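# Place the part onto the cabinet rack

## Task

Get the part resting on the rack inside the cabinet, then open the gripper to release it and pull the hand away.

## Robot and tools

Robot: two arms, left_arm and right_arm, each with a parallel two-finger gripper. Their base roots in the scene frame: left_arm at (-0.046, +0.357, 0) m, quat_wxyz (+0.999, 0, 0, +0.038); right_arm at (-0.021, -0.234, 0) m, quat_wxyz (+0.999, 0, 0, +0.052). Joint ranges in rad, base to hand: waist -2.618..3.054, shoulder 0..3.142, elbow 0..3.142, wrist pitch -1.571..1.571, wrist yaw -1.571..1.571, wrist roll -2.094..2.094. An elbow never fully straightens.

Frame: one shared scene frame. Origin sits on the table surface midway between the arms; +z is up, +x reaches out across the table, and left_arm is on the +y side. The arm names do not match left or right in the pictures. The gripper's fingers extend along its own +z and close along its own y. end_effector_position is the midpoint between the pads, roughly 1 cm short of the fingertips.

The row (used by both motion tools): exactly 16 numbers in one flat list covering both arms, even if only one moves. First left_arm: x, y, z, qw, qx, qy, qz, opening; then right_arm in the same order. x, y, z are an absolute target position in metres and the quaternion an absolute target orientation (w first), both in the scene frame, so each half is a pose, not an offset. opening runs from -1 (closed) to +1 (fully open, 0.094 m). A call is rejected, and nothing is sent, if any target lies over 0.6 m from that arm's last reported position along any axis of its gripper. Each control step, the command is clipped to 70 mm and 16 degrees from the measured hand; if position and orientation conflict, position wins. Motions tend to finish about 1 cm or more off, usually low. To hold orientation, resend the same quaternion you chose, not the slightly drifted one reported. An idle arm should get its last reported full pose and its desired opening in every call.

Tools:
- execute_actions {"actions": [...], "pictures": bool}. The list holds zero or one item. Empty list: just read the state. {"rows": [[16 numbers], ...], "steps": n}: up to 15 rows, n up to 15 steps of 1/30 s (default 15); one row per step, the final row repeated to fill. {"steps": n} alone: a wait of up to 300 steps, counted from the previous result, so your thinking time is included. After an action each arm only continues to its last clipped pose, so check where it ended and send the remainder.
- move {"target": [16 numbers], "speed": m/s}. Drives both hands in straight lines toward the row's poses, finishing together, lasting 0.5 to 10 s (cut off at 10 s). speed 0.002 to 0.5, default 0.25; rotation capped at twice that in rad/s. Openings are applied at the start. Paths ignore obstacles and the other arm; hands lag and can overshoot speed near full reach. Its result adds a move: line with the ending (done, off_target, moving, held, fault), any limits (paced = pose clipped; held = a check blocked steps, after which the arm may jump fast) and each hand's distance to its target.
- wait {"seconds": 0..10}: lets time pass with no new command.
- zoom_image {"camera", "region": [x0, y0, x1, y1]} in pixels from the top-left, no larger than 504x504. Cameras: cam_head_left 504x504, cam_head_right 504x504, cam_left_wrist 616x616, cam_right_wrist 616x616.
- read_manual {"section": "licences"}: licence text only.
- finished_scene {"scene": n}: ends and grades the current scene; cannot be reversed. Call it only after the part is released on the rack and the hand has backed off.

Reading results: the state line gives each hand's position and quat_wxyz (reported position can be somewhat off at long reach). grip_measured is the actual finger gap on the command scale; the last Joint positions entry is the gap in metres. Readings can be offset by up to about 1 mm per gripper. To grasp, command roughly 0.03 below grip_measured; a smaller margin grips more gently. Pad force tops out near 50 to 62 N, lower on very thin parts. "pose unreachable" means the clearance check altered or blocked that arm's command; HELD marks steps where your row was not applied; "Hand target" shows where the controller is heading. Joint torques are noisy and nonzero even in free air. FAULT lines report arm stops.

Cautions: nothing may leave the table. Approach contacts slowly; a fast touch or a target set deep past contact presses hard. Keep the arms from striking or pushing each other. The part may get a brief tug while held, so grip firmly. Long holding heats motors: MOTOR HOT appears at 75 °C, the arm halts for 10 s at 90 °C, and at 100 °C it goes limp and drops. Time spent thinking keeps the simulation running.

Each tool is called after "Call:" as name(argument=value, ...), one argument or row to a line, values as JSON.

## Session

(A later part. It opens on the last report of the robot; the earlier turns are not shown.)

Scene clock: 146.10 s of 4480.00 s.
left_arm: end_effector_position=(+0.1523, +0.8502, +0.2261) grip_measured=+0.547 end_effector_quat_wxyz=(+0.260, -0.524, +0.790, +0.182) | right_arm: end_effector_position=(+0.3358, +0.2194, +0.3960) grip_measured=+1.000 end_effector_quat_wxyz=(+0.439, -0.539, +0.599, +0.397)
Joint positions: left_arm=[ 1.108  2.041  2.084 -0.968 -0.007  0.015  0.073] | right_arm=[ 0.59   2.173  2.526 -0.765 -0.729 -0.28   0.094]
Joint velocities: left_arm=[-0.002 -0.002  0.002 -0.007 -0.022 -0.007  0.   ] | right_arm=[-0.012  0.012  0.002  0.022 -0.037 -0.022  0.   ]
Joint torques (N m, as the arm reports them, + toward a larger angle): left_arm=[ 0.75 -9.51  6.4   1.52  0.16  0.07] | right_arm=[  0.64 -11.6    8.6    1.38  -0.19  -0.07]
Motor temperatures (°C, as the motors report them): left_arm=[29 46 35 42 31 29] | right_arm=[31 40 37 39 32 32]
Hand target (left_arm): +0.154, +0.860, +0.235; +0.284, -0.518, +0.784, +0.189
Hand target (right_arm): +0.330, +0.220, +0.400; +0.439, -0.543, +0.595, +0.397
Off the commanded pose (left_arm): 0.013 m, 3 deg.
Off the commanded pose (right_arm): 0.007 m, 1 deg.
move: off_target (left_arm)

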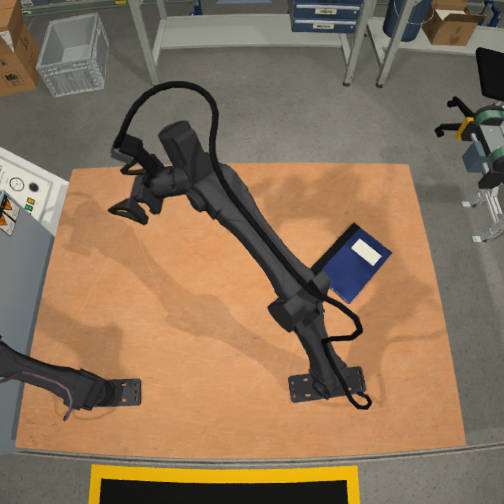

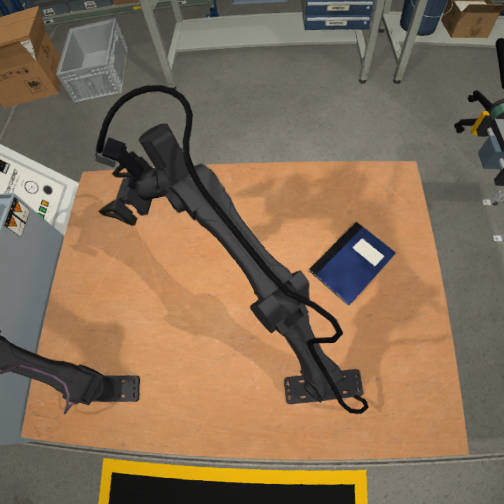

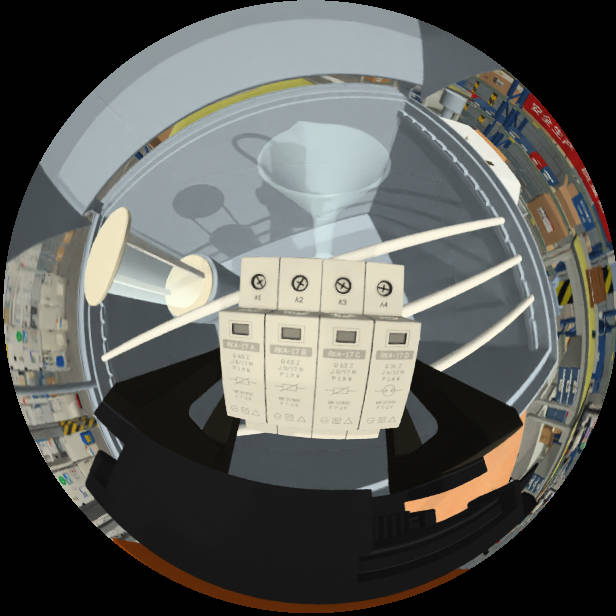

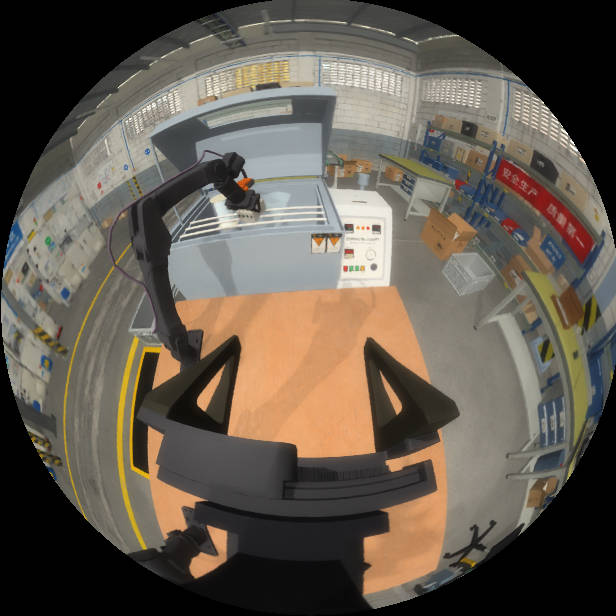

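It rotated flat. Open and retreat along the gripper axis.

Call:
move(
  target=[0.153,0.855,0.24,0.27,-0.52,0.787,0.185,0.85,0.33,0.22,0.40,0.42,-0.52,0.57,0.38,1],
  speed=0.01,
)

Call:
move(
  target=[0.135,0.80,0.35,0.27,-0.52,0.787,0.185,0.85,0.33,0.22,0.40,0.42,-0.52,0.57,0.38,1],
  speed=0.05,
)

Call:
zoom_image(
  camera="cam_right_wrist",
  region=[190, 160, 310, 250],
)

Scene clock: 149.60 s of 4480.00 s.
left_arm: end_effector_position=(+0.1530, +0.8515, +0.2298) grip_measured=+0.848 end_effector_quat_wxyz=(+0.260, -0.524, +0.790, +0.182) | right_arm: end_effector_position=(+0.3358, +0.2194, +0.3960) grip_measured=+1.000 end_effector_quat_wxyz=(+0.439, -0.539, +0.599, +0.397)
Joint positions: left_arm=[ 1.108  2.054  2.12  -0.99  -0.006  0.015  0.087] | right_arm=[ 0.59   2.173  2.526 -0.765 -0.729 -0.28   0.094]
Joint velocities: left_arm=[ 0.002 -0.002  0.007 -0.081 -0.081 -0.066 -0.   ] | right_arm=[-0.002 -0.007  0.012  0.007  0.007 -0.051  0.   ]
Joint torques (N m, as the arm reports them, + toward a larger angle): left_arm=[ 0.39 -9.45  8.15  1.09  0.02  0.07] | right_arm=[  0.65 -11.68   8.64   1.39  -0.19  -0.07]
Motor temperatures (°C, as the motors report them): left_arm=[29 46 35 42 31 29] | right_arm=[31 40 37 39 32 32]
Hand target (left_arm): +0.153, +0.855, +0.240; +0.271, -0.521, +0.788, +0.186
Hand target (right_arm): +0.330, +0.220, +0.400; +0.439, -0.543, +0.595, +0.397
Off the commanded pose (left_arm): 0.011 m, 1 deg.
Off the commanded pose (right_arm): 0.007 m, 1 deg.
move: off_target (left_arm)

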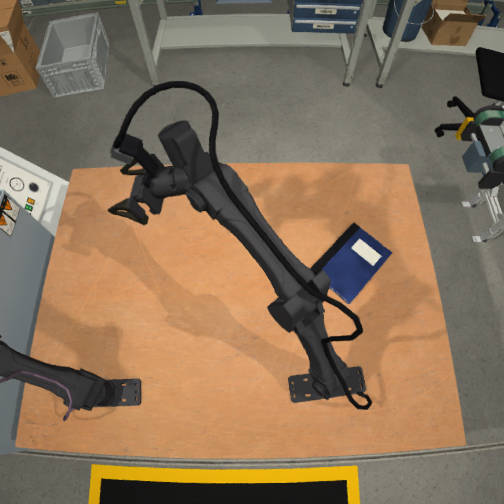

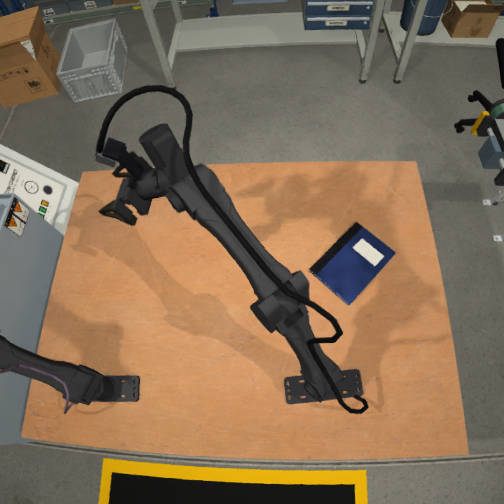

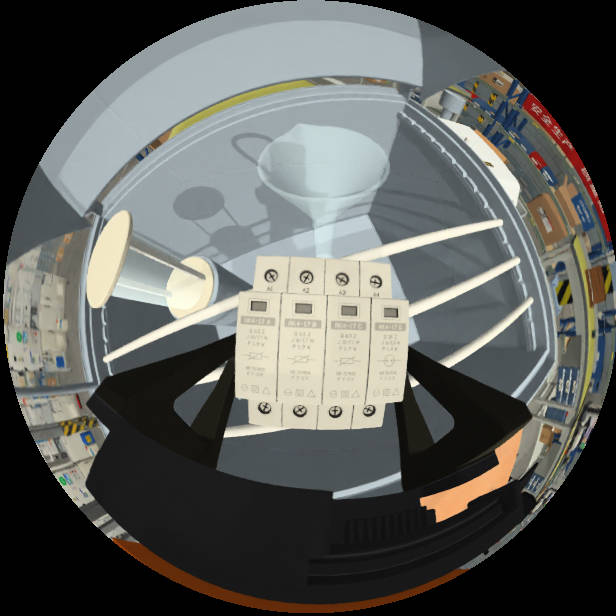

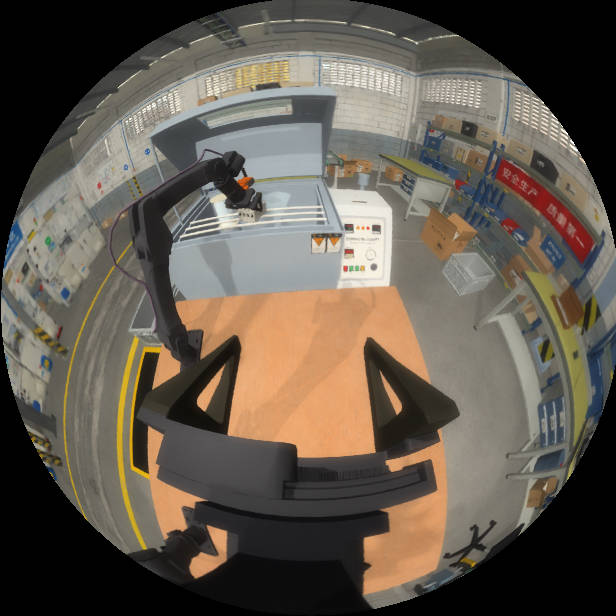

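Scene clock: 152.73 s of 4480.00 s.
left_arm: end_effector_position=(+0.1324, +0.8008, +0.3419) grip_measured=+0.848 end_effector_quat_wxyz=(+0.271, -0.521, +0.787, +0.189) | right_arm: end_effector_position=(+0.3358, +0.2194, +0.3960) grip_measured=+1.000 end_effector_quat_wxyz=(+0.439, -0.539, +0.599, +0.397)
Joint positions: left_arm=[ 1.108  2.165  2.833 -1.565 -0.006  0.015  0.087] | right_arm=[ 0.59   2.173  2.526 -0.765 -0.729 -0.28   0.094]
Joint velocities: left_arm=[-0.002 -0.007 -0.002 -0.051  0.037 -0.037 -0.002] | right_arm=[ 0.017  0.002 -0.002  0.037  0.007  0.037  0.   ]
Joint torques (N m, as the arm reports them, + toward a larger angle): left_arm=[-0.5  -8.6   6.06  1.11 -0.03 -0.01] | right_arm=[  0.68 -11.62   8.6    1.37  -0.2   -0.06]
Motor temperatures (°C, as the motors report them): left_arm=[29 46 35 42 31 29] | right_arm=[31 40 37 39 32 32]
Hand target (left_arm): +0.135, +0.799, +0.349; +0.280, -0.518, +0.785, +0.192
Hand target (right_arm): +0.330, +0.220, +0.400; +0.439, -0.543, +0.595, +0.397
Off the commanded pose (left_arm): 0.009 m, 0 deg.
Off the commanded pose (right_arm): 0.007 m, 1 deg.
joint sent to its limit (left arm) — the command would take joint 4 (wrist pitch) past its lower limit, so that joint was sent only as far as its limit.
move: done

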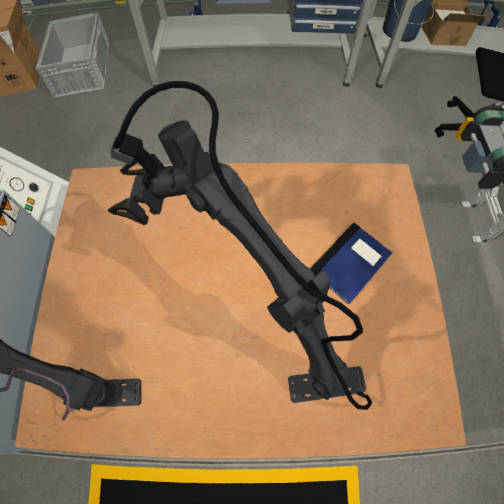

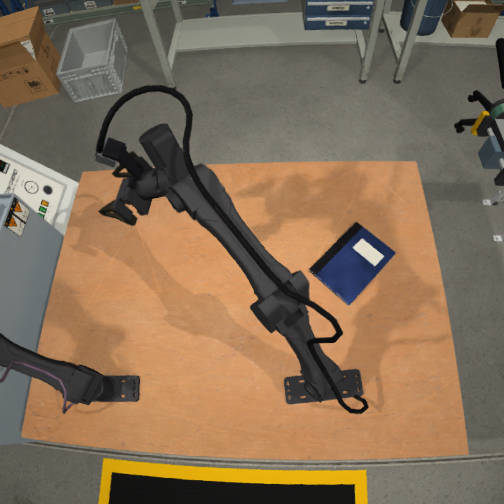

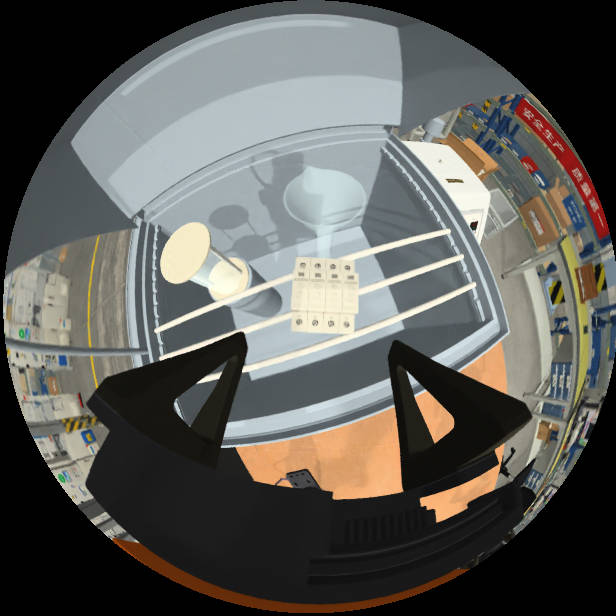

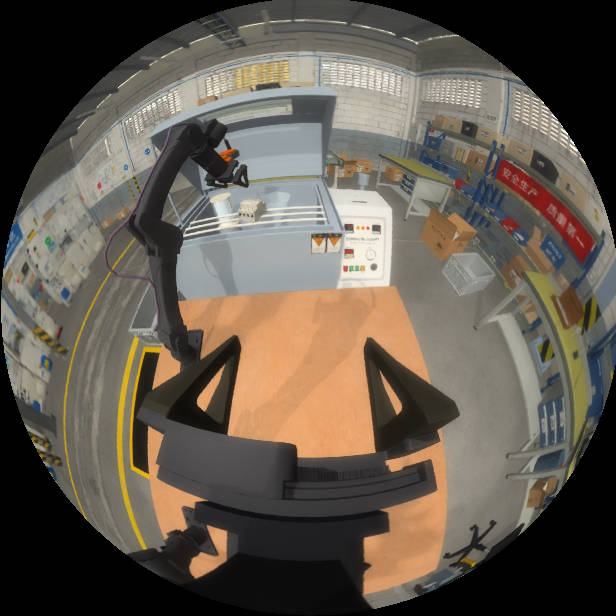

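Region (190, 160, 310, 250) of cam_right_wrist's 616x616 image, scaled by 4.200, with more detail than that image has; it fills the top 378 rows of this view, and the rest is white.

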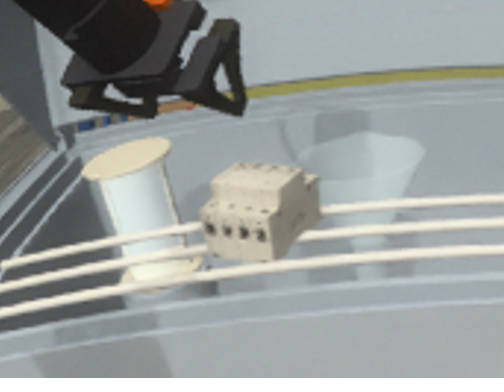

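Sits across all three rods. Move clear.

Call:
move(
  target=[0.2,0.5,0.38,0.3,-0.5,0.79,0.19,1,0.25,-0.2,0.3,0.5,-0.2,0.8,0.2,1],
  speed=0.3,
)

Call:
finished_scene(
  scene=1,
)

Scene clock: 156.13 s of 4480.00 s.
left_arm: end_effector_position=(+0.2129, +0.4992, +0.3771) grip_measured=+1.000 end_effector_quat_wxyz=(+0.337, -0.482, +0.791, +0.170) | right_arm: end_effector_position=(+0.2463, -0.2002, +0.2978) grip_measured=+1.000 end_effector_quat_wxyz=(+0.506, -0.204, +0.816, +0.194)
Joint positions: left_arm=[ 0.104  1.435  2.008 -1.561 -0.543 -0.747  0.094] | right_arm=[-0.525  0.914  1.04  -0.849 -0.896 -0.483  0.094]
Joint velocities: left_arm=[-0.002  0.002 -0.002 -0.081  0.022  0.007  0.   ] | right_arm=[ 0.007  0.007 -0.002  0.022 -0.095  0.051  0.   ]
Joint torques (N m, as the arm reports them, + toward a larger angle): left_arm=[-0.7  -4.57  4.03  0.91 -0.48 -0.05] | right_arm=[-0.6  -0.96  8.15  1.14 -0.53 -0.08]
Motor temperatures (°C, as the motors report them): left_arm=[29 45 35 41 31 29] | right_arm=[31 40 37 39 32 32]
Hand target (left_arm): +0.206, +0.499, +0.381; +0.343, -0.484, +0.786, +0.176
Hand target (right_arm): +0.244, -0.199, +0.299; +0.505, -0.206, +0.814, +0.199
Off the commanded pose (left_arm): 0.013 m, 5 deg.
Off the commanded pose (right_arm): 0.004 m, 1 deg.
joint sent to its limit (left arm) — the command would take joint 4 (wrist pitch) past its lower limit, so that joint was sent only as far as its limit.
move: off_target (left_arm)

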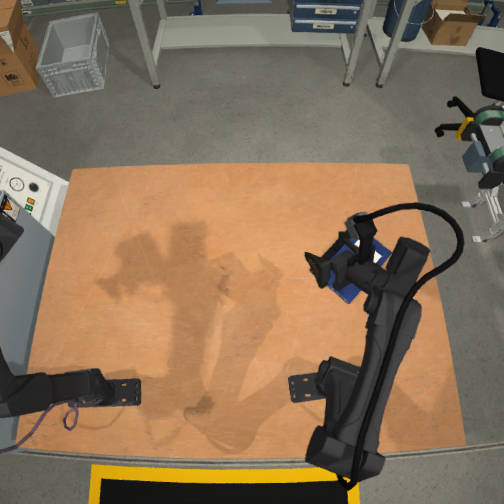

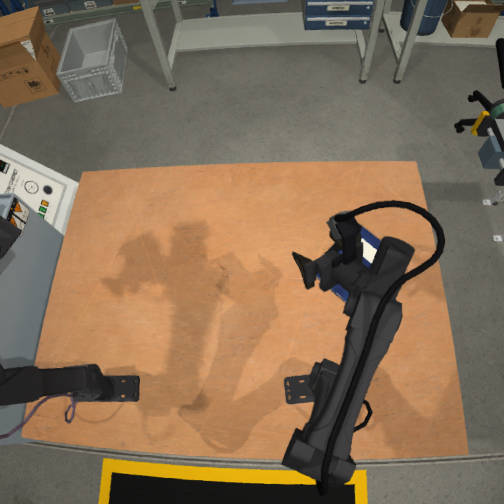

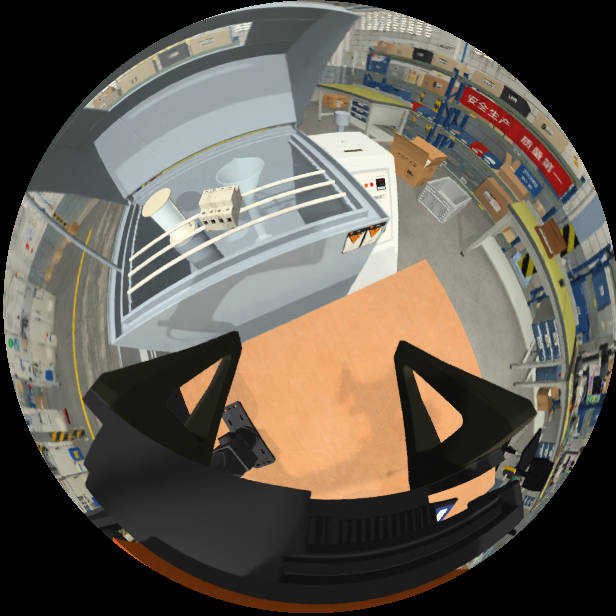

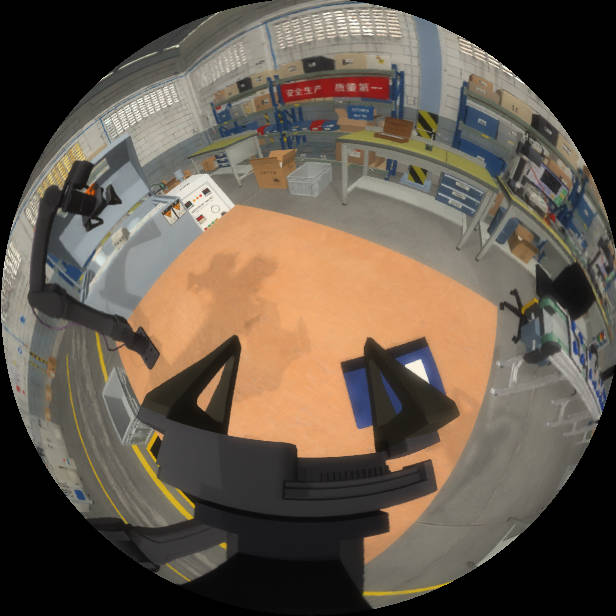

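The scene is finished: the task was done.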